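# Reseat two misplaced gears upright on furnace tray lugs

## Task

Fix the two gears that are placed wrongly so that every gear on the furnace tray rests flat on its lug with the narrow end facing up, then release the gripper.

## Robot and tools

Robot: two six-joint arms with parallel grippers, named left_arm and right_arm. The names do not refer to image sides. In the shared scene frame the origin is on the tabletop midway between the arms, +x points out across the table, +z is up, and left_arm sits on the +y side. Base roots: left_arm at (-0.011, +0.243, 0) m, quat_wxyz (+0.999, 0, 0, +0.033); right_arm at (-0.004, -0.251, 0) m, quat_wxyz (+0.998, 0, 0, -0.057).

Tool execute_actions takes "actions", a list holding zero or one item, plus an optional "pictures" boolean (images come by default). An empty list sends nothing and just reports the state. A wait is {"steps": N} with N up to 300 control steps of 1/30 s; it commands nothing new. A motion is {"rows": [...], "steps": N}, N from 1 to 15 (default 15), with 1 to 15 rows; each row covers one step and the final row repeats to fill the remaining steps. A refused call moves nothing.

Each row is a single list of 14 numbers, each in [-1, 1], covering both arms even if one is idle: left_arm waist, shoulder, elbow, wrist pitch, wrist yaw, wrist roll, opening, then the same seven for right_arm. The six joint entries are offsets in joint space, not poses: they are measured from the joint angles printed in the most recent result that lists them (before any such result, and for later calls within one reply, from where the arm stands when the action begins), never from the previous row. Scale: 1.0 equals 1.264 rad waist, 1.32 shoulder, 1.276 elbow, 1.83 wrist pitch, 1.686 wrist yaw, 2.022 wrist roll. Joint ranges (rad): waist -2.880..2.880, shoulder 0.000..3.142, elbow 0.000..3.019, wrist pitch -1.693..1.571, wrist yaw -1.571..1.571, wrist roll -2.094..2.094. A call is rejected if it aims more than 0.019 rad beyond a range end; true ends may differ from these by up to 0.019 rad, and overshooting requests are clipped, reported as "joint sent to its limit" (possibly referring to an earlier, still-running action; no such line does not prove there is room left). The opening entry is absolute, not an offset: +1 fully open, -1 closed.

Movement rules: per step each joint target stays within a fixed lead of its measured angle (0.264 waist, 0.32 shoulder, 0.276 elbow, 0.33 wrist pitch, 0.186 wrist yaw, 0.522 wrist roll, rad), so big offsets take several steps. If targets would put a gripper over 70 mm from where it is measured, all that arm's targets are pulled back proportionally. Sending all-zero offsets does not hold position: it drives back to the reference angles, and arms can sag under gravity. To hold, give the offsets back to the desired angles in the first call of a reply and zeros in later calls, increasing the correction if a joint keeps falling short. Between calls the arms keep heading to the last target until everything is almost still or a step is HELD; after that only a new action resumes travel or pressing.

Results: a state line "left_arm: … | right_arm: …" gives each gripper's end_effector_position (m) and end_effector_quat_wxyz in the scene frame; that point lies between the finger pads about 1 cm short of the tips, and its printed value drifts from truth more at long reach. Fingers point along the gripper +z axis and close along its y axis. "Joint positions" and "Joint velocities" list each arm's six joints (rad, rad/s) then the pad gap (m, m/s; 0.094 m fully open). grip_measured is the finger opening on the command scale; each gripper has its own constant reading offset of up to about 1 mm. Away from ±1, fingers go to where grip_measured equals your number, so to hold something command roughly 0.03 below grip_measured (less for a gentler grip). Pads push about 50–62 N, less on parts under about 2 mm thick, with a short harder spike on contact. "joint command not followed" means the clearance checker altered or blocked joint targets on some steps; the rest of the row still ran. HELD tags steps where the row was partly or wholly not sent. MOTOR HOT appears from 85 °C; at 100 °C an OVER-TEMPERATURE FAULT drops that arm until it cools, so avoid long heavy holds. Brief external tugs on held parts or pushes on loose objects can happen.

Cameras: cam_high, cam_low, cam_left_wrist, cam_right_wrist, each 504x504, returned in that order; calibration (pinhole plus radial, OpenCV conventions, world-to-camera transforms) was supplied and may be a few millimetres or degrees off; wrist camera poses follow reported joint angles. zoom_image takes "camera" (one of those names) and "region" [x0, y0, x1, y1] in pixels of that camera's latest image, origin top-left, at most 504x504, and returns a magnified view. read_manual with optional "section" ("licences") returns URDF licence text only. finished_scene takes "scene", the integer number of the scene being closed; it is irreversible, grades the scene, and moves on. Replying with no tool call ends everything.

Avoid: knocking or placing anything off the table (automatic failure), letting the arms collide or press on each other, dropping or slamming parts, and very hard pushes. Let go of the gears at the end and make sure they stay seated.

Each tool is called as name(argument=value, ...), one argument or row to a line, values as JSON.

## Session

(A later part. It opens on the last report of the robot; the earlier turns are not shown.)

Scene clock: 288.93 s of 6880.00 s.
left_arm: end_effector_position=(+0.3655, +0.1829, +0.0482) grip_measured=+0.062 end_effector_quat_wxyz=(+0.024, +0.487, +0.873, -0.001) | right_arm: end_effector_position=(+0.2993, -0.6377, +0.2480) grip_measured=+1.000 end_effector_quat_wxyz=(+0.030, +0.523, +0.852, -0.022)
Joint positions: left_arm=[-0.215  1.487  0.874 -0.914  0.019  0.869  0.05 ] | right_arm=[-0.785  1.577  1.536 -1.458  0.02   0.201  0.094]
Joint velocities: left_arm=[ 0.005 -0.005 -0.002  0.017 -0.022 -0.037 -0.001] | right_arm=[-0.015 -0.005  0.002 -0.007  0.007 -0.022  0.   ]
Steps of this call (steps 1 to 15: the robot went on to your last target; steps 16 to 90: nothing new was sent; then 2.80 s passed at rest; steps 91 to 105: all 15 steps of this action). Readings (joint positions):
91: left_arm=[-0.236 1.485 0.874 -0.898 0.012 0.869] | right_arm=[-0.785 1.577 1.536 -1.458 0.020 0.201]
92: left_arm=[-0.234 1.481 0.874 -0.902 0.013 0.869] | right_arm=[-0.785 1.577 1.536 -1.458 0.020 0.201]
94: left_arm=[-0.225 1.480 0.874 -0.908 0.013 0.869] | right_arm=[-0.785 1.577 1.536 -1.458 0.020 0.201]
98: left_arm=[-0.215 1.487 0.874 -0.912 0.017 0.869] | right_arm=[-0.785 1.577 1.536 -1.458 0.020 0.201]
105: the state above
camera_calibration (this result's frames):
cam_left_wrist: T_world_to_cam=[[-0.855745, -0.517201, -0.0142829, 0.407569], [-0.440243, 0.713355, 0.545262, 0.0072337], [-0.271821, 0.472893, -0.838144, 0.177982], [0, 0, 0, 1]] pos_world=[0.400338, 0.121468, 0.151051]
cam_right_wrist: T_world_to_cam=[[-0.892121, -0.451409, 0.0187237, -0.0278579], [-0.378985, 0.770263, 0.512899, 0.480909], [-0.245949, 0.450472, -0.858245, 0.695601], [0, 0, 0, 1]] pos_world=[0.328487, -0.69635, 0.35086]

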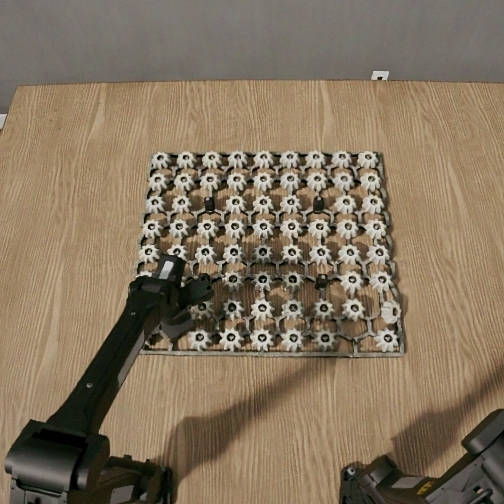

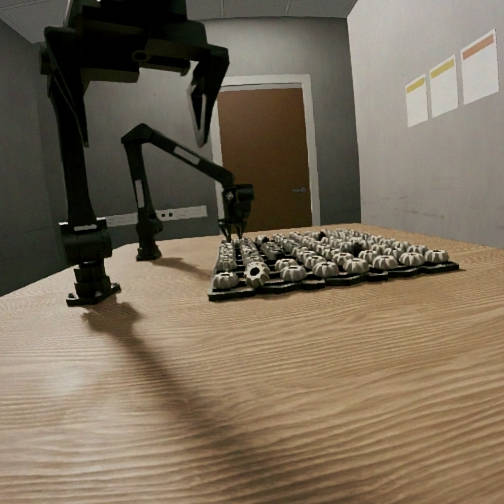

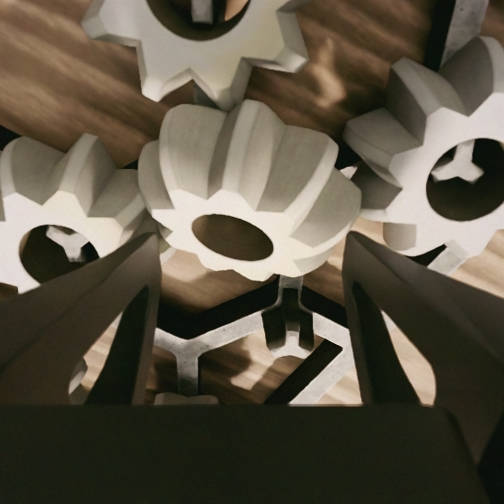

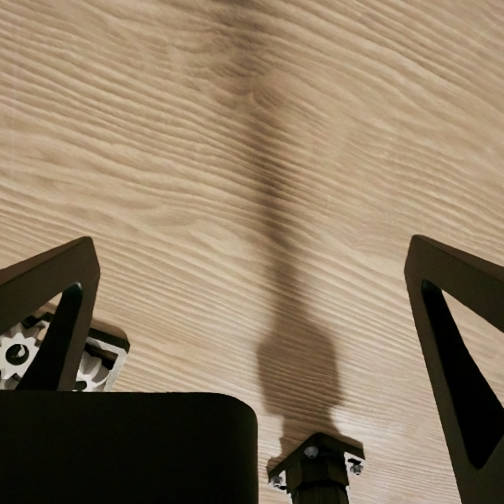

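execute_actions(
  actions=[
    {"rows":[[0,-0.012,0.02,-0.01,0,0,0.06,0,0,0,0,0,0,1],[0,-0.014,0.0,-0.016,0,0,0.06,0,0,0,0,0,0,1],[0,-0.014,0.0,-0.016,0,0,0.06,0,0,0,0,0,0,1],[0,0,0.0,-0.016,0,0,0.06,0,0,0,0,0,0,1],[0,0.01,0.0,-0.014,0,0,0.06,0,0,0,0,0,0,1],[0,0.02,0.0,-0.012,0,0,0.06,0,0,0,0,0,0,1],[0,0.03,0.01,-0.01,0,0,0.06,0,0,0,0,0,0,1]],"steps":15},
  ],
)

Scene clock: 294.60 s of 6880.00 s.
left_arm: end_effector_position=(+0.3592, +0.1850, +0.0434) grip_measured=+0.062 end_effector_quat_wxyz=(+0.008, +0.487, +0.874, -0.004) | right_arm: end_effector_position=(+0.2993, -0.6377, +0.2480) grip_measured=+1.000 end_effector_quat_wxyz=(+0.030, +0.523, +0.852, -0.022)
Joint positions: left_arm=[-0.215  1.498  0.872 -0.932  0.013  0.869  0.05 ] | right_arm=[-0.785  1.577  1.536 -1.458  0.02   0.201  0.094]
Joint velocities: left_arm=[-0.005 -0.005 -0.012 -0.002 -0.007 -0.066 -0.001] | right_arm=[ 0.005 -0.005 -0.007 -0.002 -0.037  0.007  0.   ]
Steps of this call (steps 1 to 15: the robot went on to your last target; steps 16 to 90: nothing new was sent; then 2.17 s passed at rest; steps 91 to 105: all 15 steps of this action). Readings (joint positions):
91: left_arm=[-0.215 1.486 0.874 -0.916 0.019 0.869] | right_arm=[-0.785 1.577 1.536 -1.458 0.020 0.201]
92: left_arm=[-0.215 1.486 0.874 -0.921 0.019 0.869] | right_arm=[-0.785 1.577 1.536 -1.458 0.020 0.201]
94: left_arm=[-0.215 1.486 0.872 -0.930 0.019 0.869] | right_arm=[-0.785 1.577 1.536 -1.458 0.020 0.201]
98: left_arm=[-0.215 1.496 0.872 -0.932 0.014 0.869] | right_arm=[-0.785 1.577 1.536 -1.458 0.020 0.201]
105: the state above
camera_calibration (this result's frames):
cam_left_wrist: T_world_to_cam=[[-0.855586, -0.517624, 0.006155, 0.402302], [-0.423912, 0.707415, 0.565564, -0.0000731866], [-0.297103, 0.48128, -0.824681, 0.178212], [0, 0, 0, 1]] pos_world=[0.397121, 0.122523, 0.144534]
cam_right_wrist: T_world_to_cam=[[-0.892121, -0.451409, 0.0187237, -0.0278579], [-0.378985, 0.770263, 0.512899, 0.480909], [-0.245949, 0.450472, -0.858245, 0.695601], [0, 0, 0, 1]] pos_world=[0.328487, -0.69635, 0.35086]

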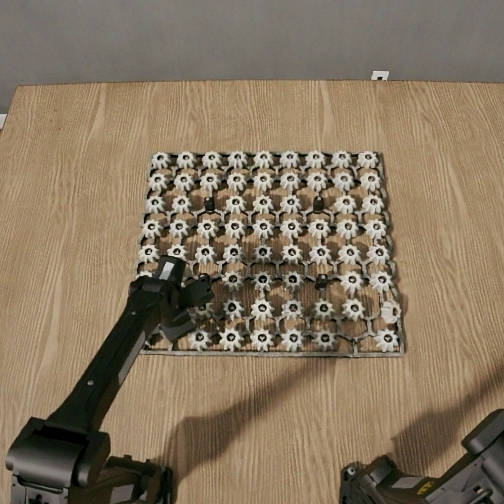

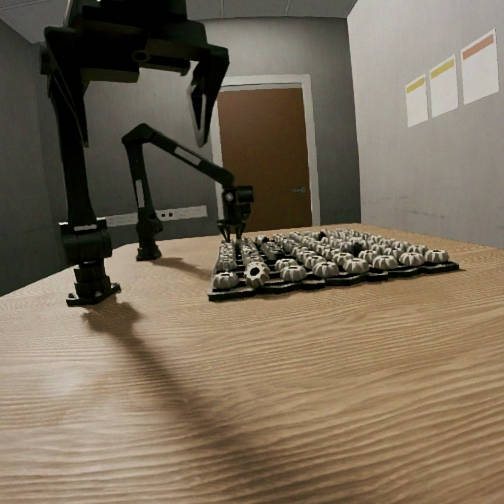

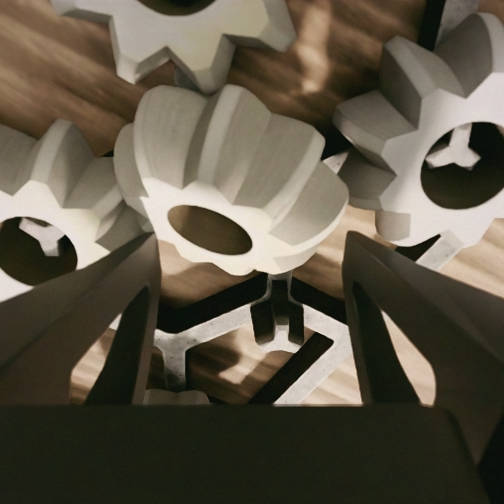

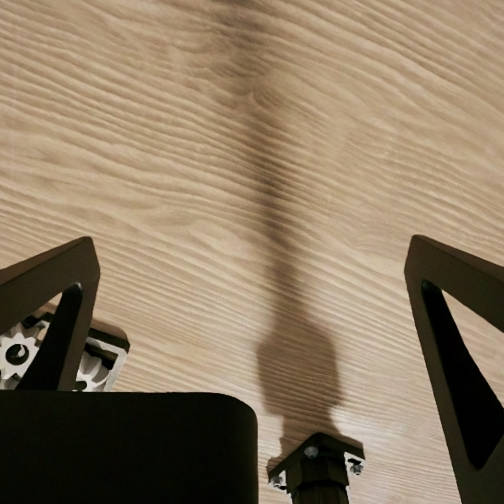

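execute_actions(
  actions=[
    {"rows":[[0.006,0.01,0.02,-0.004,0,0,0.03,0,0,0,0,0,0,1],[0.006,0.02,0.02,-0.004,0,0,0.0,0,0,0,0,0,0,1],[0.006,0.03,0.02,-0.004,0,0,0.0,0,0,0,0,0,0,1],[0.006,0.04,0.02,0,0,0,0.0,0,0,0,0,0,0,1]],"steps":15},
  ],
)

Scene clock: 302.10 s of 6880.00 s.
left_arm: end_effector_position=(+0.3595, +0.1869, +0.0429) grip_measured=+0.003 end_effector_quat_wxyz=(+0.005, +0.485, +0.874, -0.003) | right_arm: end_effector_position=(+0.2993, -0.6377, +0.2480) grip_measured=+1.000 end_effector_quat_wxyz=(+0.030, +0.523, +0.852, -0.022)
Joint positions: left_arm=[-0.211  1.502  0.875 -0.936  0.009  0.869  0.047] | right_arm=[-0.785  1.577  1.536 -1.458  0.02   0.201  0.094]
Joint velocities: left_arm=[ 0.015 -0.015 -0.007 -0.002 -0.037  0.066  0.   ] | right_arm=[ 0.005  0.005 -0.027 -0.012 -0.051 -0.081  0.   ]
Steps of this call (steps 1 to 15: the robot went on to your last target; steps 16 to 90: nothing new was sent; then 4.00 s passed at rest; steps 91 to 105: all 15 steps of this action). Readings (joint positions):
91: left_arm=[-0.214 1.498 0.872 -0.932 0.011 0.869] | right_arm=[-0.785 1.577 1.536 -1.458 0.020 0.201]
92: left_arm=[-0.213 1.498 0.872 -0.932 0.010 0.869] | right_arm=[-0.785 1.577 1.536 -1.458 0.020 0.201]
94: left_arm=[-0.211 1.501 0.873 -0.933 0.009 0.869] | right_arm=[-0.785 1.577 1.536 -1.458 0.020 0.201]
98: left_arm=[-0.211 1.502 0.875 -0.936 0.009 0.869] | right_arm=[-0.785 1.577 1.536 -1.458 0.020 0.201]
105: the state above
camera_calibration (this result's frames):
cam_left_wrist: T_world_to_cam=[[-0.853554, -0.520942, 0.00807656, 0.403433], [-0.423909, 0.703413, 0.570536, -0.000496174], [-0.302898, 0.48356, -0.821233, 0.178414], [0, 0, 0, 1]] pos_world=[0.398183, 0.124241, 0.143544]
cam_right_wrist: T_world_to_cam=[[-0.892121, -0.451409, 0.0187237, -0.0278579], [-0.378985, 0.770263, 0.512899, 0.480909], [-0.245949, 0.450472, -0.858245, 0.695601], [0, 0, 0, 1]] pos_world=[0.328487, -0.69635, 0.35086]

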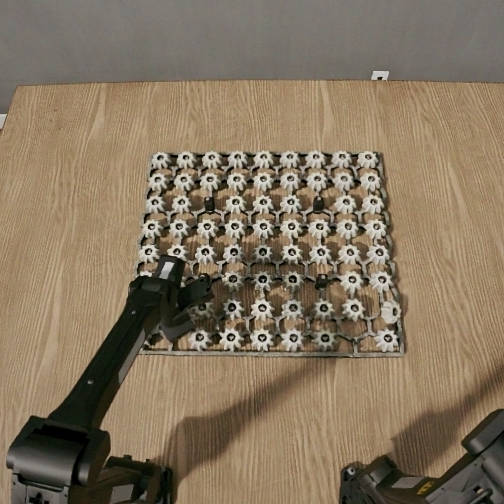

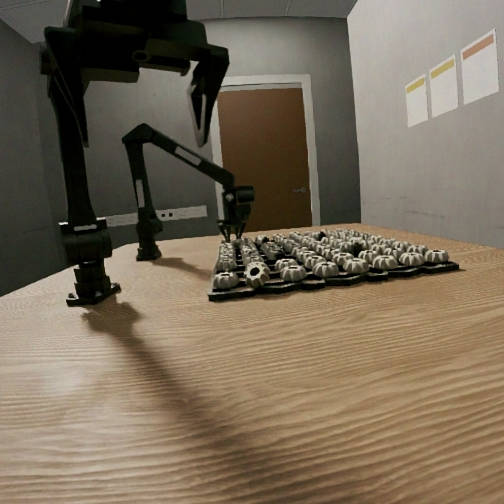

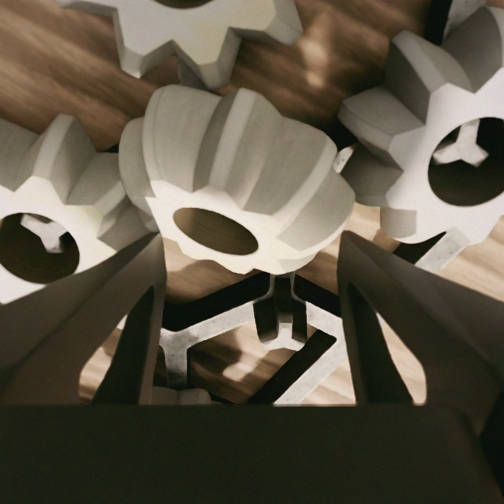

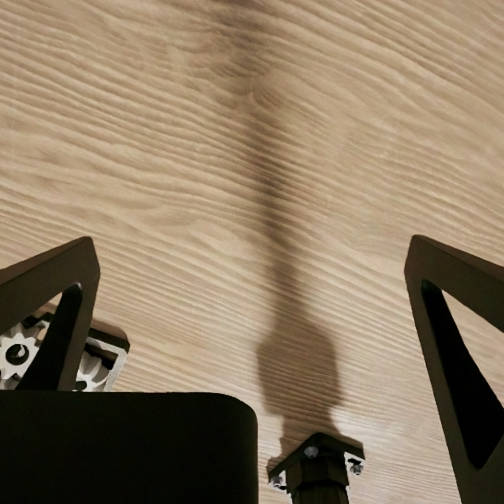

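execute_actions(
  actions=[
    {"rows":[[0,-0.04,0.03,0,0,0,0.2,0,0,0,0,0,0,1],[0,-0.04,0.06,-0.02,0,-0.2,0.2,0,0,0,0,0,0,1],[-0.02,-0.02,0.09,-0.03,0,-0.5,0.2,0,0,0,0,0,0,1],[-0.044,0.01,0.11,-0.04,0,-0.77,0.2,0,0,0,0,0,0,1]],"steps":15},
  ],
  pictures=false,
)

execute_actions(
  actions=[
    {"steps":70},
  ],
)

Scene clock: 315.47 s of 6880.00 s.
left_arm: end_effector_position=(+0.3873, +0.1588, +0.0757) grip_measured=+0.197 end_effector_quat_wxyz=(+0.020, -0.100, +0.995, -0.012) | right_arm: end_effector_position=(+0.2993, -0.6377, +0.2480) grip_measured=+1.000 end_effector_quat_wxyz=(+0.030, +0.523, +0.852, -0.022)
Joint positions: left_arm=[-0.269  1.506  0.981 -1.     0.011 -0.402  0.056] | right_arm=[-0.785  1.577  1.536 -1.458  0.02   0.201  0.094]
Joint velocities: left_arm=[ 0.005 -0.015 -0.002 -0.012 -0.022 -1.795 -0.001] | right_arm=[-0.005 -0.024  0.002 -0.002 -0.051 -0.007  0.   ]
Steps of this call (steps 1 to 15: the robot went on to your last target; steps 16 to 90: nothing new was sent; then 9.87 s passed at rest; steps 91 to 105: all 15 steps of this action). Readings (joint positions):
91: left_arm=[-0.211 1.498 0.876 -0.940 0.015 0.869] | right_arm=[-0.785 1.577 1.536 -1.458 0.020 0.201]
92: left_arm=[-0.212 1.491 0.876 -0.950 0.015 0.813] | right_arm=[-0.785 1.577 1.536 -1.458 0.020 0.201]
94: left_arm=[-0.218 1.488 0.898 -0.978 0.011 0.623] | right_arm=[-0.785 1.577 1.536 -1.458 0.020 0.201]
98: left_arm=[-0.258 1.504 0.969 -0.996 0.011 0.235] | right_arm=[-0.785 1.577 1.536 -1.458 0.020 0.201]
105: the state above

Scene clock: 317.80 s of 6880.00 s.
left_arm: end_effector_position=(+0.3872, +0.1588, +0.0757) grip_measured=+0.197 end_effector_quat_wxyz=(+0.018, -0.234, +0.972, -0.015) | right_arm: end_effector_position=(+0.2993, -0.6377, +0.2480) grip_measured=+1.000 end_effector_quat_wxyz=(+0.030, +0.523, +0.852, -0.022)
Joint positions: left_arm=[-0.269  1.506  0.981 -1.     0.011 -0.675  0.056] | right_arm=[-0.785  1.577  1.536 -1.458  0.02   0.201  0.094]
Joint velocities: left_arm=[ 0.005  0.005 -0.002  0.007  0.007  0.022  0.   ] | right_arm=[-0.005 -0.005 -0.002 -0.022  0.066 -0.081  0.   ]
Steps of this call (steps 1 to 30: the robot went on to your last target; steps 31 to 70: nothing new was sent). Readings (joint positions):
1: left_arm=[-0.269 1.506 0.981 -1.000 0.011 -0.457] | right_arm=[-0.785 1.577 1.536 -1.458 0.020 0.201]
2: left_arm=[-0.269 1.506 0.981 -1.000 0.011 -0.501] | right_arm=[-0.785 1.577 1.536 -1.458 0.020 0.201]
4: left_arm=[-0.269 1.506 0.981 -1.000 0.011 -0.564] | right_arm=[-0.785 1.577 1.536 -1.458 0.020 0.201]
8: left_arm=[-0.269 1.506 0.981 -1.000 0.011 -0.630] | right_arm=[-0.785 1.577 1.536 -1.458 0.020 0.201]
70: the state above
All arms were judged still, so your last target was given up. Only a new action makes them travel on or press farther. Fingers that are still opening or closing keep moving.
camera_calibration (this result's frames):
cam_left_wrist: T_world_to_cam=[[0.445441, -0.89422, 0.0441912, -0.0342493], [-0.754698, -0.34847, 0.555877, 0.308577], [-0.481677, -0.280961, -0.830089, 0.418651], [0, 0, 0, 1]] pos_world=[0.449793, 0.194528, 0.177501]
cam_right_wrist: T_world_to_cam=[[-0.892121, -0.451409, 0.0187237, -0.0278579], [-0.378985, 0.770263, 0.512899, 0.480909], [-0.245949, 0.450472, -0.858245, 0.695601], [0, 0, 0, 1]] pos_world=[0.328487, -0.69635, 0.35086]

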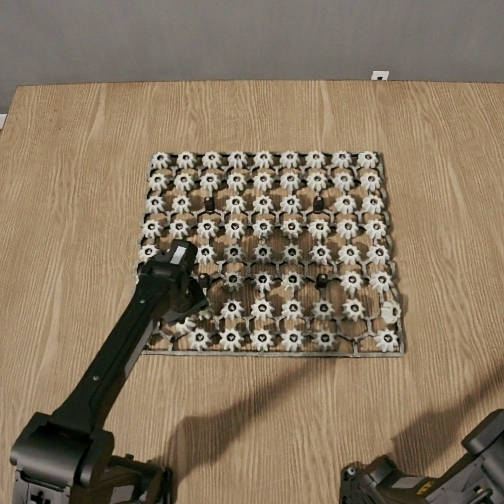

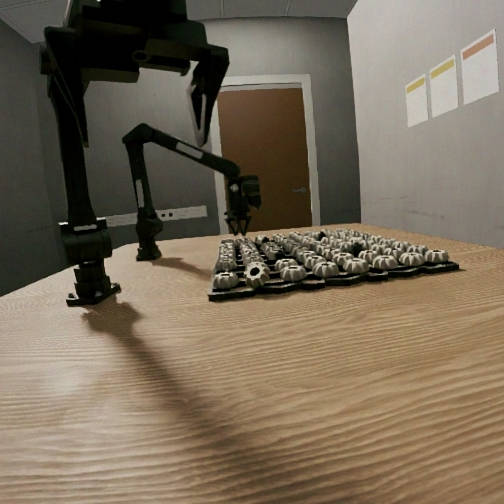

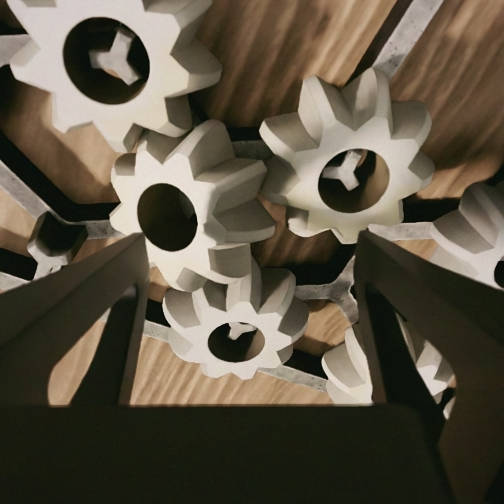

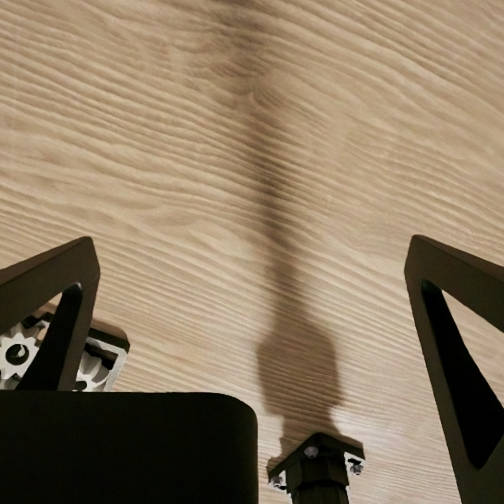

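execute_actions(
  actions=[
    {"rows":[[0.02,0,0.0,-0.012,0,0,-0.5,0,0,0,0,0,0,1],[0.02,0,0.0,-0.012,0,0,-1,0,0,0,0,0,0,1],[0.02,0,0.0,-0.012,0,0,-1,0,0,0,0,0,0,1],[0.02,0,0.0,-0.012,0,0,-1,0,0,0,0,0,0,1],[0.02,0.01,0.0,-0.012,0,0,-1,0,0,0,0,0,0,1],[0.02,0.02,0.0,-0.01,0,0,-1,0,0,0,0,0,0,1],[0.02,0.03,0.0,-0.006,0,0,-1,0,0,0,0,0,0,1]],"steps":15},
  ],
)

Scene clock: 333.67 s of 6880.00 s.
left_arm: end_effector_position=(+0.3829, +0.1686, +0.0617) grip_measured=-0.993 end_effector_quat_wxyz=(-0.004, -0.245, +0.970, -0.004) | right_arm: end_effector_position=(+0.2993, -0.6377, +0.2480) grip_measured=+1.000 end_effector_quat_wxyz=(+0.030, +0.523, +0.852, -0.022)
Joint positions: left_arm=[-0.247  1.541  0.979 -1.013  0.011 -0.675  0.   ] | right_arm=[-0.785  1.577  1.536 -1.458  0.02   0.201  0.094]
Joint velocities: left_arm=[-0.005  0.005  0.002 -0.002 -0.007 -0.022  0.   ] | right_arm=[-0.005 -0.005 -0.027  0.002 -0.037  0.007  0.   ]
Steps of this call (steps 1 to 90: nothing new was sent; then 12.37 s passed at rest; steps 91 to 105: all 15 steps of this action). Readings (joint positions):
91: left_arm=[-0.268 1.506 0.981 -1.002 0.011 -0.675] | right_arm=[-0.785 1.577 1.536 -1.458 0.020 0.201]
92: left_arm=[-0.265 1.506 0.981 -1.006 0.011 -0.675] | right_arm=[-0.785 1.577 1.536 -1.458 0.020 0.201]
94: left_arm=[-0.257 1.506 0.980 -1.011 0.011 -0.675] | right_arm=[-0.785 1.577 1.536 -1.458 0.020 0.201]
98: left_arm=[-0.247 1.516 0.979 -1.013 0.011 -0.675] | right_arm=[-0.785 1.577 1.536 -1.458 0.020 0.201]
105: the state above
camera_calibration (this result's frames):
cam_left_wrist: T_world_to_cam=[[0.466184, -0.88458, 0.0138451, -0.030697], [-0.719246, -0.369846, 0.588133, 0.30456], [-0.51513, -0.284136, -0.808646, 0.419784], [0, 0, 0, 1]] pos_world=[0.449607, 0.204762, 0.16076]
cam_right_wrist: T_world_to_cam=[[-0.892121, -0.451409, 0.0187237, -0.0278579], [-0.378985, 0.770263, 0.512899, 0.480909], [-0.245949, 0.450472, -0.858245, 0.695601], [0, 0, 0, 1]] pos_world=[0.328487, -0.69635, 0.35086]

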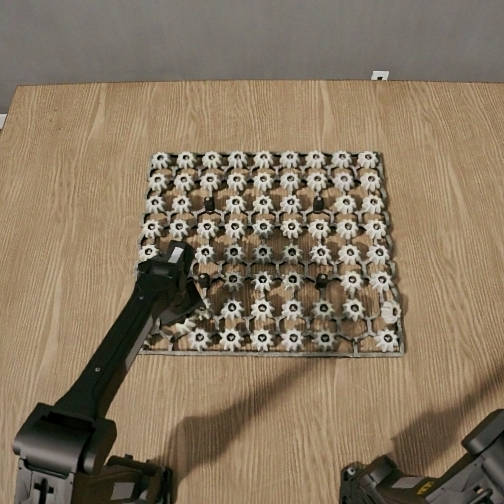

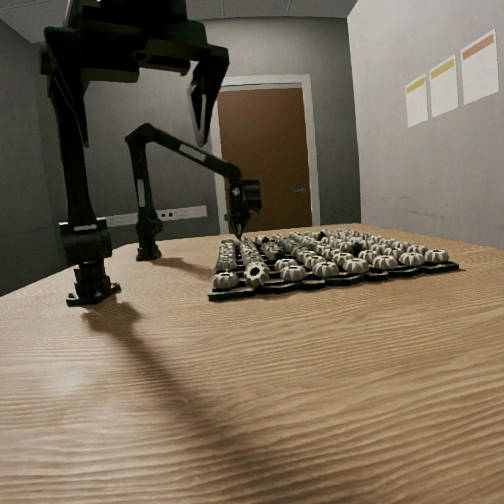

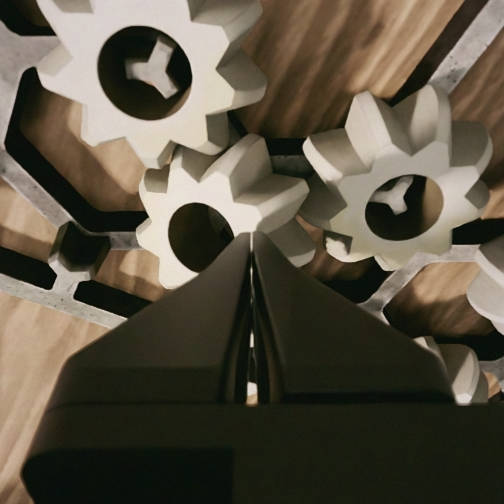

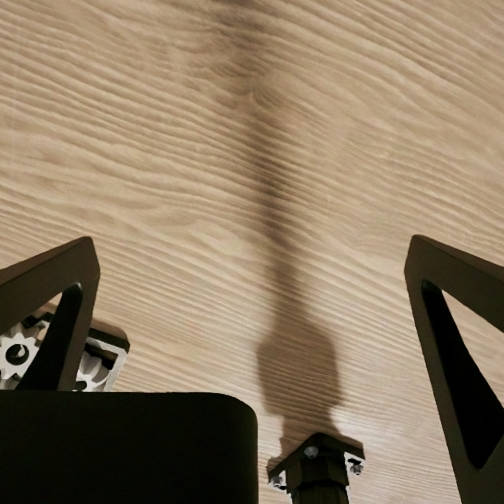

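execute_actions(
  actions=[
    {"rows":[[0,0.008,0.02,0,0,0,-1,0,0,0,0,0,0,1],[0,0.016,0.02,0,0,0,-1,0,0,0,0,0,0,1],[0,0.024,0.02,0,0,0,-1,0,0,0,0,0,0,1],[0,0.03,0.02,0,0,0,-1,0,0,0,0,0,0,1]],"steps":15},
  ],
)

Scene clock: 338.40 s of 6880.00 s.
left_arm: end_effector_position=(+0.3827, +0.1687, +0.0597) grip_measured=-0.993 end_effector_quat_wxyz=(-0.006, -0.245, +0.970, -0.003) | right_arm: end_effector_position=(+0.2993, -0.6377, +0.2480) grip_measured=+1.000 end_effector_quat_wxyz=(+0.030, +0.523, +0.852, -0.022)
Joint positions: left_arm=[-0.247  1.547  0.98  -1.013  0.011 -0.675  0.   ] | right_arm=[-0.785  1.577  1.536 -1.458  0.02   0.201  0.094]
Joint velocities: left_arm=[ 0.005 -0.005 -0.017  0.017 -0.037 -0.066 -0.001] | right_arm=[-0.005 -0.005 -0.002 -0.002 -0.051  0.007  0.   ]
Steps of this call (steps 1 to 15: the robot went on to your last target; steps 16 to 90: nothing new was sent; then 1.23 s passed at rest; steps 91 to 105: all 15 steps of this action). Readings (joint positions):
91: left_arm=[-0.247 1.541 0.979 -1.013 0.011 -0.675] | right_arm=[-0.785 1.577 1.536 -1.458 0.020 0.201]
92: left_arm=[-0.247 1.542 0.979 -1.013 0.011 -0.675] | right_arm=[-0.785 1.577 1.536 -1.458 0.020 0.201]
94: left_arm=[-0.247 1.543 0.979 -1.013 0.011 -0.675] | right_arm=[-0.785 1.577 1.536 -1.458 0.020 0.201]
98: left_arm=[-0.247 1.547 0.980 -1.013 0.011 -0.675] | right_arm=[-0.785 1.577 1.536 -1.458 0.020 0.201]
105: the state above
camera_calibration (this result's frames):
cam_left_wrist: T_world_to_cam=[[0.466248, -0.884591, 0.0105484, -0.0303538], [-0.716146, -0.37041, 0.591549, 0.304321], [-0.519372, -0.283363, -0.8062, 0.419374], [0, 0, 0, 1]] pos_world=[0.449902, 0.204708, 0.158398]
cam_right_wrist: T_world_to_cam=[[-0.892121, -0.451409, 0.0187237, -0.0278579], [-0.378985, 0.770263, 0.512899, 0.480909], [-0.245949, 0.450472, -0.858245, 0.695601], [0, 0, 0, 1]] pos_world=[0.328487, -0.69635, 0.35086]

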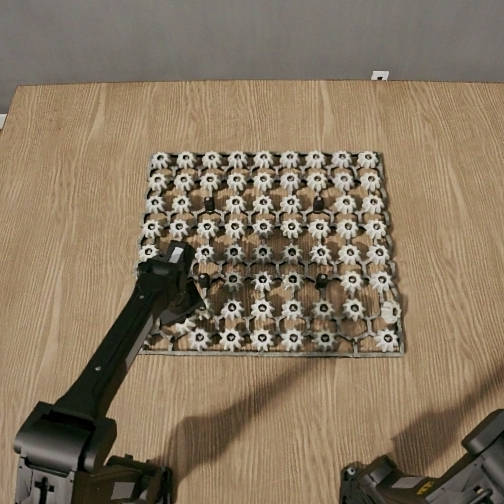

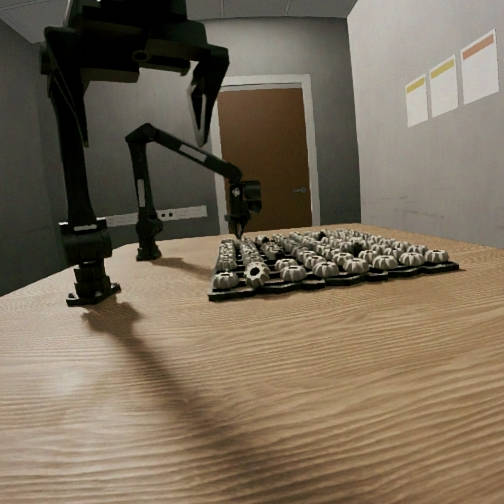

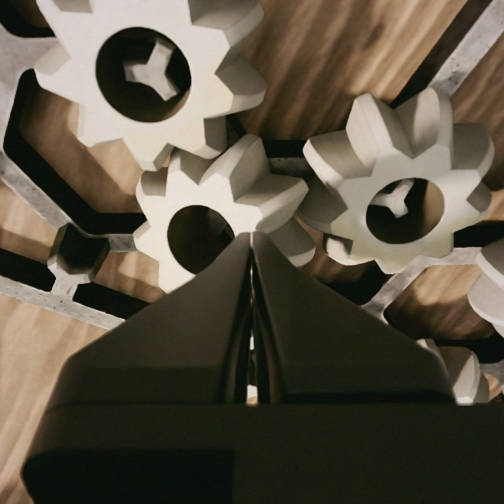

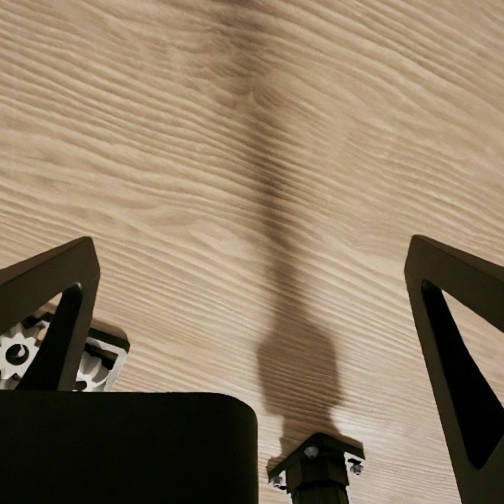

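execute_actions(
  actions=[
    {"rows":[[0.01,0.03,0.02,0,0,0,-1,0,0,0,0,0,0,1],[0.02,0.035,0.02,-0.005,0,0,-1,0,0,0,0,0,0,1],[0.03,0.04,0.02,-0.01,0,0,-1,0,0,0,0,0,0,1]],"steps":15},
  ],
)

Scene clock: 341.90 s of 6880.00 s.
left_arm: end_effector_position=(+0.3806, +0.1867, +0.0491) grip_measured=-0.993 end_effector_quat_wxyz=(-0.026, -0.265, +0.964, +0.007) | right_arm: end_effector_position=(+0.2993, -0.6377, +0.2480) grip_measured=+1.000 end_effector_quat_wxyz=(+0.030, +0.523, +0.852, -0.022)
Joint positions: left_arm=[-0.205  1.577  0.982 -1.028  0.008 -0.675  0.   ] | right_arm=[-0.785  1.577  1.536 -1.458  0.02   0.201  0.094]
Joint velocities: left_arm=[-0.015 -0.005 -0.017 -0.002 -0.007  0.022 -0.001] | right_arm=[-0.015  0.005 -0.002 -0.022 -0.022 -0.051  0.   ]
Steps of this call (steps 1 to 15: the robot went on to your last target; steps 16 to 90: nothing new was sent; steps 91 to 105: all 15 steps of this action). Readings (joint positions):
91: left_arm=[-0.247 1.547 0.980 -1.013 0.011 -0.675] | right_arm=[-0.785 1.577 1.536 -1.458 0.020 0.201]
92: left_arm=[-0.245 1.548 0.980 -1.014 0.011 -0.675] | right_arm=[-0.785 1.577 1.536 -1.458 0.020 0.201]
94: left_arm=[-0.234 1.555 0.981 -1.018 0.011 -0.675] | right_arm=[-0.785 1.577 1.536 -1.458 0.020 0.201]
98: left_arm=[-0.208 1.576 0.982 -1.026 0.008 -0.675] | right_arm=[-0.785 1.577 1.536 -1.458 0.020 0.201]
105: the state above
camera_calibration (this result's frames):
cam_left_wrist: T_world_to_cam=[[0.503011, -0.864076, -0.0187608, -0.0297264], [-0.674352, -0.405957, 0.616805, 0.305196], [-0.540583, -0.297608, -0.786892, 0.4247], [0, 0, 0, 1]] pos_world=[0.450347, 0.224605, 0.145389]
cam_right_wrist: T_world_to_cam=[[-0.892121, -0.451409, 0.0187237, -0.0278579], [-0.378985, 0.770263, 0.512899, 0.480909], [-0.245949, 0.450472, -0.858245, 0.695601], [0, 0, 0, 1]] pos_world=[0.328487, -0.69635, 0.35086]

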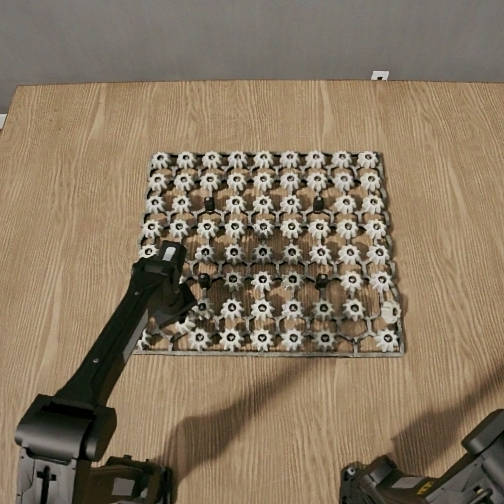

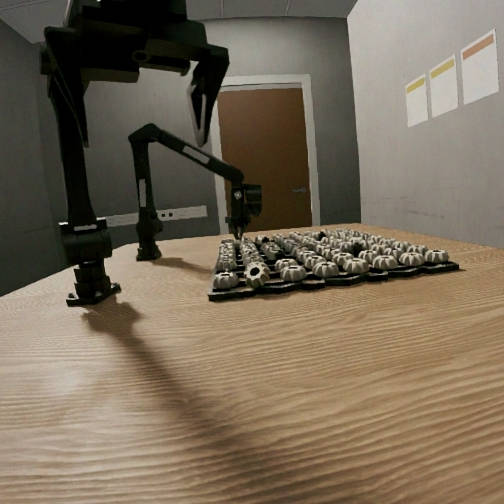

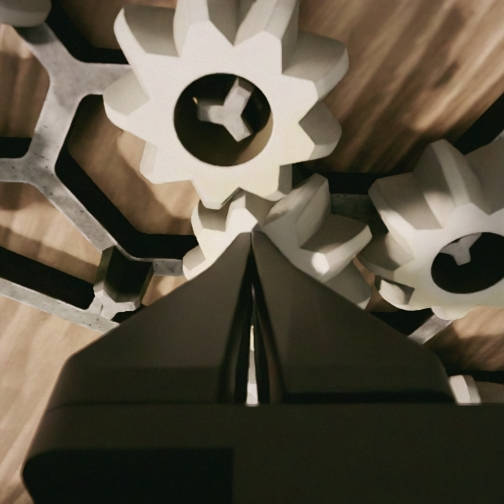

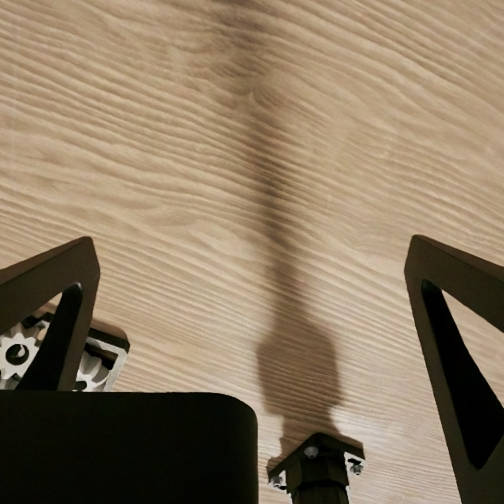

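execute_actions(
  actions=[
    {"rows":[[-0.005,0,0.02,-0.01,0,0,-1,0,0,0,0,0,0,1],[-0.01,0.004,0.02,-0.018,0,0,-1,0,0,0,0,0,0,1],[-0.012,0.012,0.02,-0.022,0,0,-1,0,0,0,0,0,0,1],[-0.012,0.02,0.02,-0.022,0,0,-1,0,0,0,0,0,0,1]],"steps":15},
  ],
)

execute_actions(
  actions=[
    {"rows":[[0,-0.04,0.03,0,0,0,-1,0,0,0,0,0,0,1]],"steps":12},
  ],
)

Scene clock: 346.83 s of 6880.00 s.
left_arm: end_effector_position=(+0.3713, +0.1852, +0.0462) grip_measured=-0.993 end_effector_quat_wxyz=(-0.045, -0.261, +0.964, +0.017) | right_arm: end_effector_position=(+0.2993, -0.6377, +0.2480) grip_measured=+1.000 end_effector_quat_wxyz=(+0.030, +0.523, +0.852, -0.022)
Joint positions: left_arm=[-0.213  1.587  0.982 -1.062  0.004 -0.675  0.   ] | right_arm=[-0.785  1.577  1.536 -1.458  0.02   0.201  0.094]
Joint velocities: left_arm=[-0.005 -0.005 -0.007 -0.022  0.022 -0.022  0.001] | right_arm=[-0.005  0.005  0.012  0.007 -0.081  0.081  0.   ]
Steps of this call (steps 1 to 15: the robot went on to your last target; steps 16 to 90: nothing new was sent; then 1.43 s passed at rest; steps 91 to 105: all 15 steps of this action). Readings (joint positions):
91: left_arm=[-0.205 1.577 0.982 -1.030 0.008 -0.675] | right_arm=[-0.785 1.577 1.536 -1.458 0.020 0.201]
92: left_arm=[-0.205 1.577 0.982 -1.035 0.008 -0.675] | right_arm=[-0.785 1.577 1.536 -1.458 0.020 0.201]
94: left_arm=[-0.207 1.579 0.982 -1.050 0.008 -0.675] | right_arm=[-0.785 1.577 1.536 -1.458 0.020 0.201]
98: left_arm=[-0.211 1.586 0.982 -1.061 0.004 -0.675] | right_arm=[-0.785 1.577 1.536 -1.458 0.020 0.201]
105: the state above
camera_calibration (this result's frames):
cam_left_wrist: T_world_to_cam=[[0.494143, -0.86807, -0.0477244, -0.0209672], [-0.651278, -0.405982, 0.641104, 0.290421], [-0.575899, -0.285715, -0.765968, 0.426877], [0, 0, 0, 1]] pos_world=[0.445344, 0.22167, 0.139784]
cam_right_wrist: T_world_to_cam=[[-0.892121, -0.451409, 0.0187237, -0.0278579], [-0.378985, 0.770263, 0.512899, 0.480909], [-0.245949, 0.450472, -0.858245, 0.695601], [0, 0, 0, 1]] pos_world=[0.328487, -0.69635, 0.35086]

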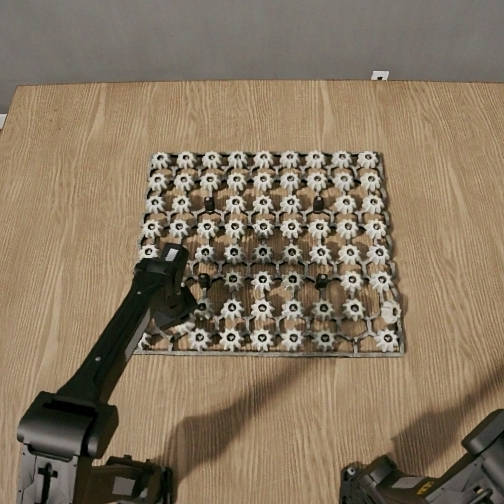

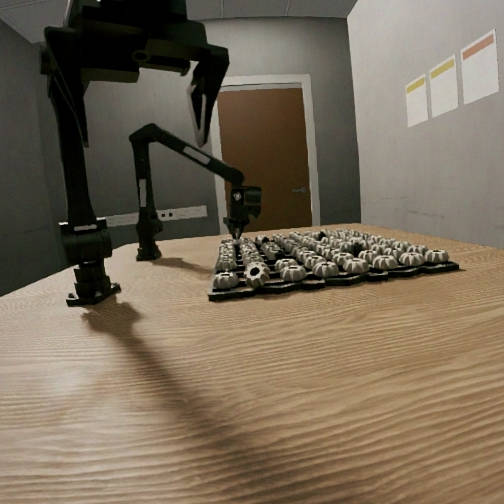

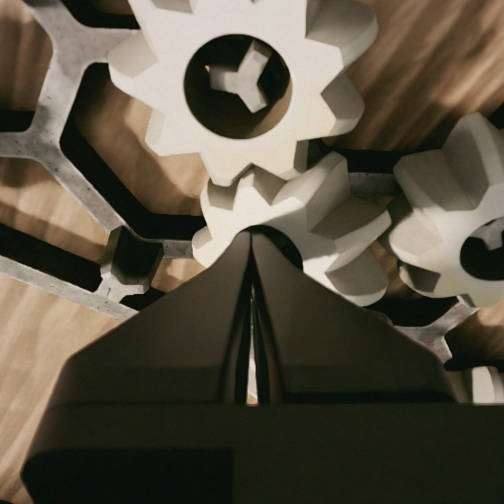

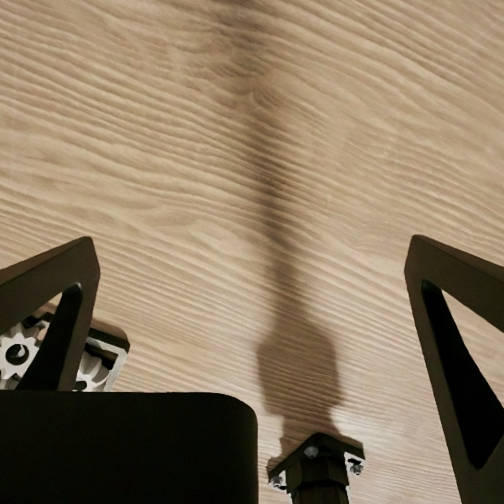

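Scene clock: 347.23 s of 6880.00 s.
left_arm: end_effector_position=(+0.3742, +0.1848, +0.0602) grip_measured=-0.993 end_effector_quat_wxyz=(-0.027, -0.261, +0.965, +0.009) | right_arm: end_effector_position=(+0.2993, -0.6377, +0.2480) grip_measured=+1.000 end_effector_quat_wxyz=(+0.030, +0.523, +0.852, -0.022)
Joint positions: left_arm=[-0.213  1.548  0.982 -1.062  0.004 -0.675  0.   ] | right_arm=[-0.785  1.577  1.536 -1.458  0.02   0.201  0.094]
Joint velocities: left_arm=[ 0.005 -0.005 -0.012  0.007 -0.022 -0.022 -0.001] | right_arm=[-0.005 -0.005  0.022  0.002  0.007 -0.007  0.   ]
Steps of this call (steps 1 to 12: all 12 steps of this action). Readings (joint positions):
1: left_arm=[-0.213 1.584 0.982 -1.062 0.004 -0.675] | right_arm=[-0.785 1.577 1.536 -1.458 0.020 0.201]
2: left_arm=[-0.213 1.580 0.982 -1.062 0.004 -0.675] | right_arm=[-0.785 1.577 1.536 -1.458 0.020 0.201]
4: left_arm=[-0.213 1.569 0.982 -1.062 0.004 -0.675] | right_arm=[-0.785 1.577 1.536 -1.458 0.020 0.201]
8: left_arm=[-0.213 1.550 0.982 -1.062 0.004 -0.675] | right_arm=[-0.785 1.577 1.536 -1.458 0.020 0.201]
12: the state above
camera_calibration (this result's frames):
cam_left_wrist: T_world_to_cam=[[0.495501, -0.86827, -0.0242177, -0.0240027], [-0.675047, -0.402479, 0.618323, 0.292812], [-0.546618, -0.290031, -0.785551, 0.430153], [0, 0, 0, 1]] pos_world=[0.444684, 0.221767, 0.156274]
cam_right_wrist: T_world_to_cam=[[-0.892121, -0.451409, 0.0187237, -0.0278579], [-0.378985, 0.770263, 0.512899, 0.480909], [-0.245949, 0.450472, -0.858245, 0.695601], [0, 0, 0, 1]] pos_world=[0.328487, -0.69635, 0.35086]

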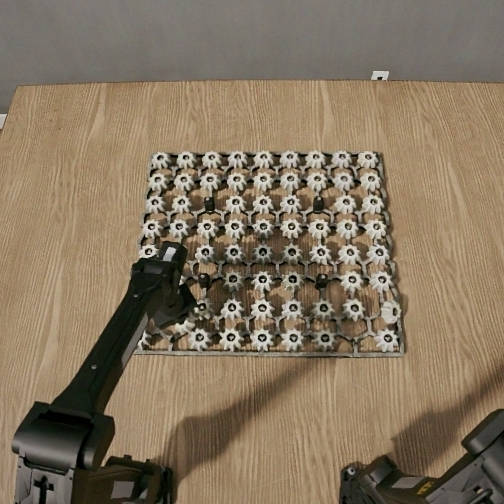

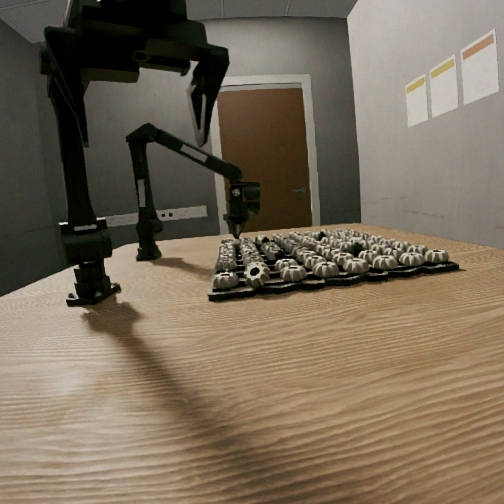

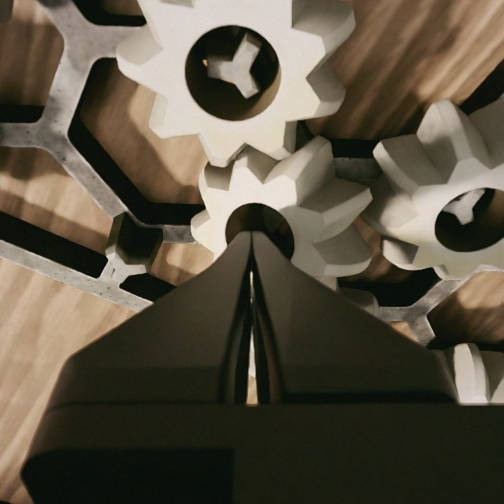

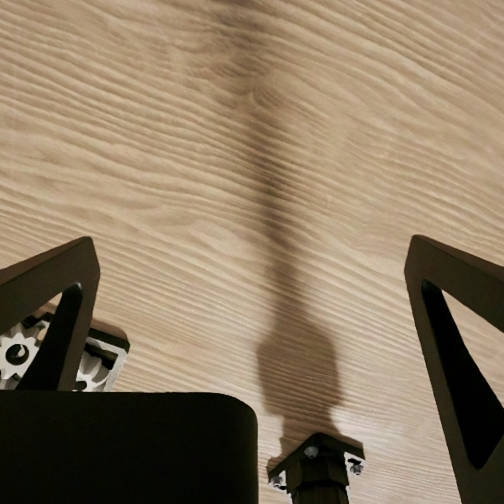

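execute_actions(
  actions=[
    {"rows":[[-0.004,0.02,0.02,0,0,0,-1,0,0,0,0,0,0,1],[-0.004,0.03,0.02,0,0,0,-1,0,0,0,0,0,0,1],[-0.004,0.038,0.02,0.003,0,0,-1,0,0,0,0,0,0,1],[-0.004,0.046,0.02,0.006,0,0,-1,0,0,0,0,0,0,1],[-0.004,0.054,0.02,0.008,0,0,-1,0,0,0,0,0,0,1]],"steps":15},
  ],
)

Scene clock: 352.27 s of 6880.00 s.
left_arm: end_effector_position=(+0.3718, +0.1840, +0.0436) grip_measured=-0.995 end_effector_quat_wxyz=(-0.049, -0.261, +0.964, +0.016) | right_arm: end_effector_position=(+0.2993, -0.6377, +0.2480) grip_measured=+1.000 end_effector_quat_wxyz=(+0.030, +0.523, +0.852, -0.022)
Joint positions: left_arm=[-0.214  1.597  0.986 -1.063  0.009 -0.675  0.   ] | right_arm=[-0.785  1.577  1.536 -1.458  0.02   0.201  0.094]
Joint velocities: left_arm=[-0.024 -0.015 -0.012 -0.012 -0.022  0.007  0.001] | right_arm=[-0.015 -0.005 -0.012 -0.002 -0.051  0.007  0.   ]
Steps of this call (steps 1 to 15: the robot went on to your last target; steps 16 to 90: nothing new was sent; then 1.53 s passed at rest; steps 91 to 105: all 15 steps of this action). Readings (joint positions):
91: left_arm=[-0.213 1.550 0.982 -1.062 0.004 -0.675] | right_arm=[-0.785 1.577 1.536 -1.458 0.020 0.201]
92: left_arm=[-0.213 1.553 0.982 -1.062 0.004 -0.675] | right_arm=[-0.785 1.577 1.536 -1.458 0.020 0.201]
94: left_arm=[-0.213 1.566 0.982 -1.062 0.004 -0.675] | right_arm=[-0.785 1.577 1.536 -1.458 0.020 0.201]
98: left_arm=[-0.214 1.597 0.986 -1.063 0.009 -0.675] | right_arm=[-0.785 1.577 1.536 -1.458 0.020 0.201]
105: the state above
camera_calibration (this result's frames):
cam_left_wrist: T_world_to_cam=[[0.493491, -0.868383, -0.0487726, -0.0220524], [-0.645814, -0.403415, 0.648214, 0.289113], [-0.582573, -0.288389, -0.759895, 0.427486], [0, 0, 0, 1]] pos_world=[0.446638, 0.220765, 0.136362]
cam_right_wrist: T_world_to_cam=[[-0.892121, -0.451409, 0.0187237, -0.0278579], [-0.378985, 0.770263, 0.512899, 0.480909], [-0.245949, 0.450472, -0.858245, 0.695601], [0, 0, 0, 1]] pos_world=[0.328487, -0.69635, 0.35086]

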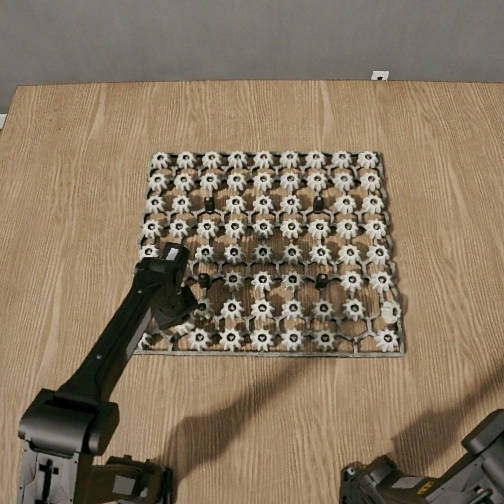

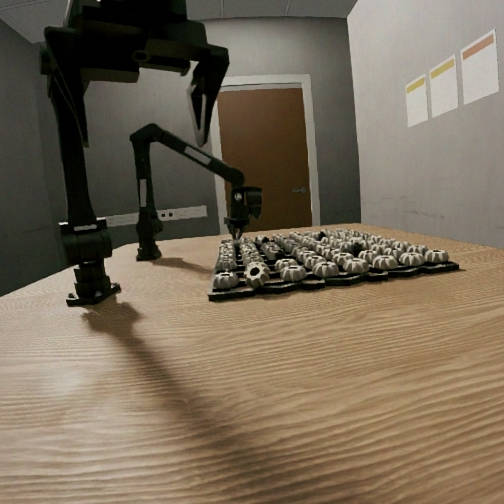

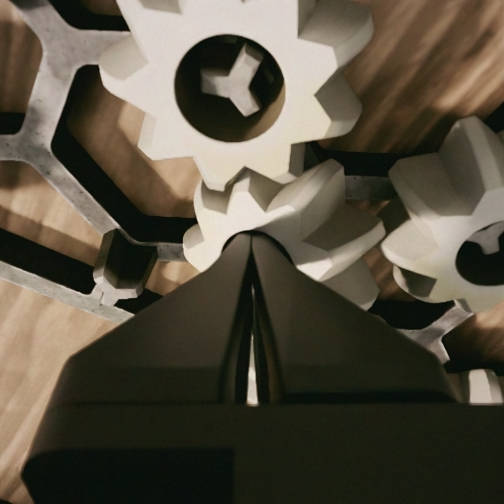

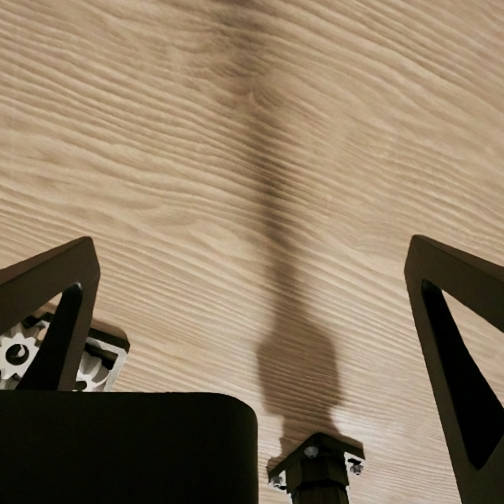

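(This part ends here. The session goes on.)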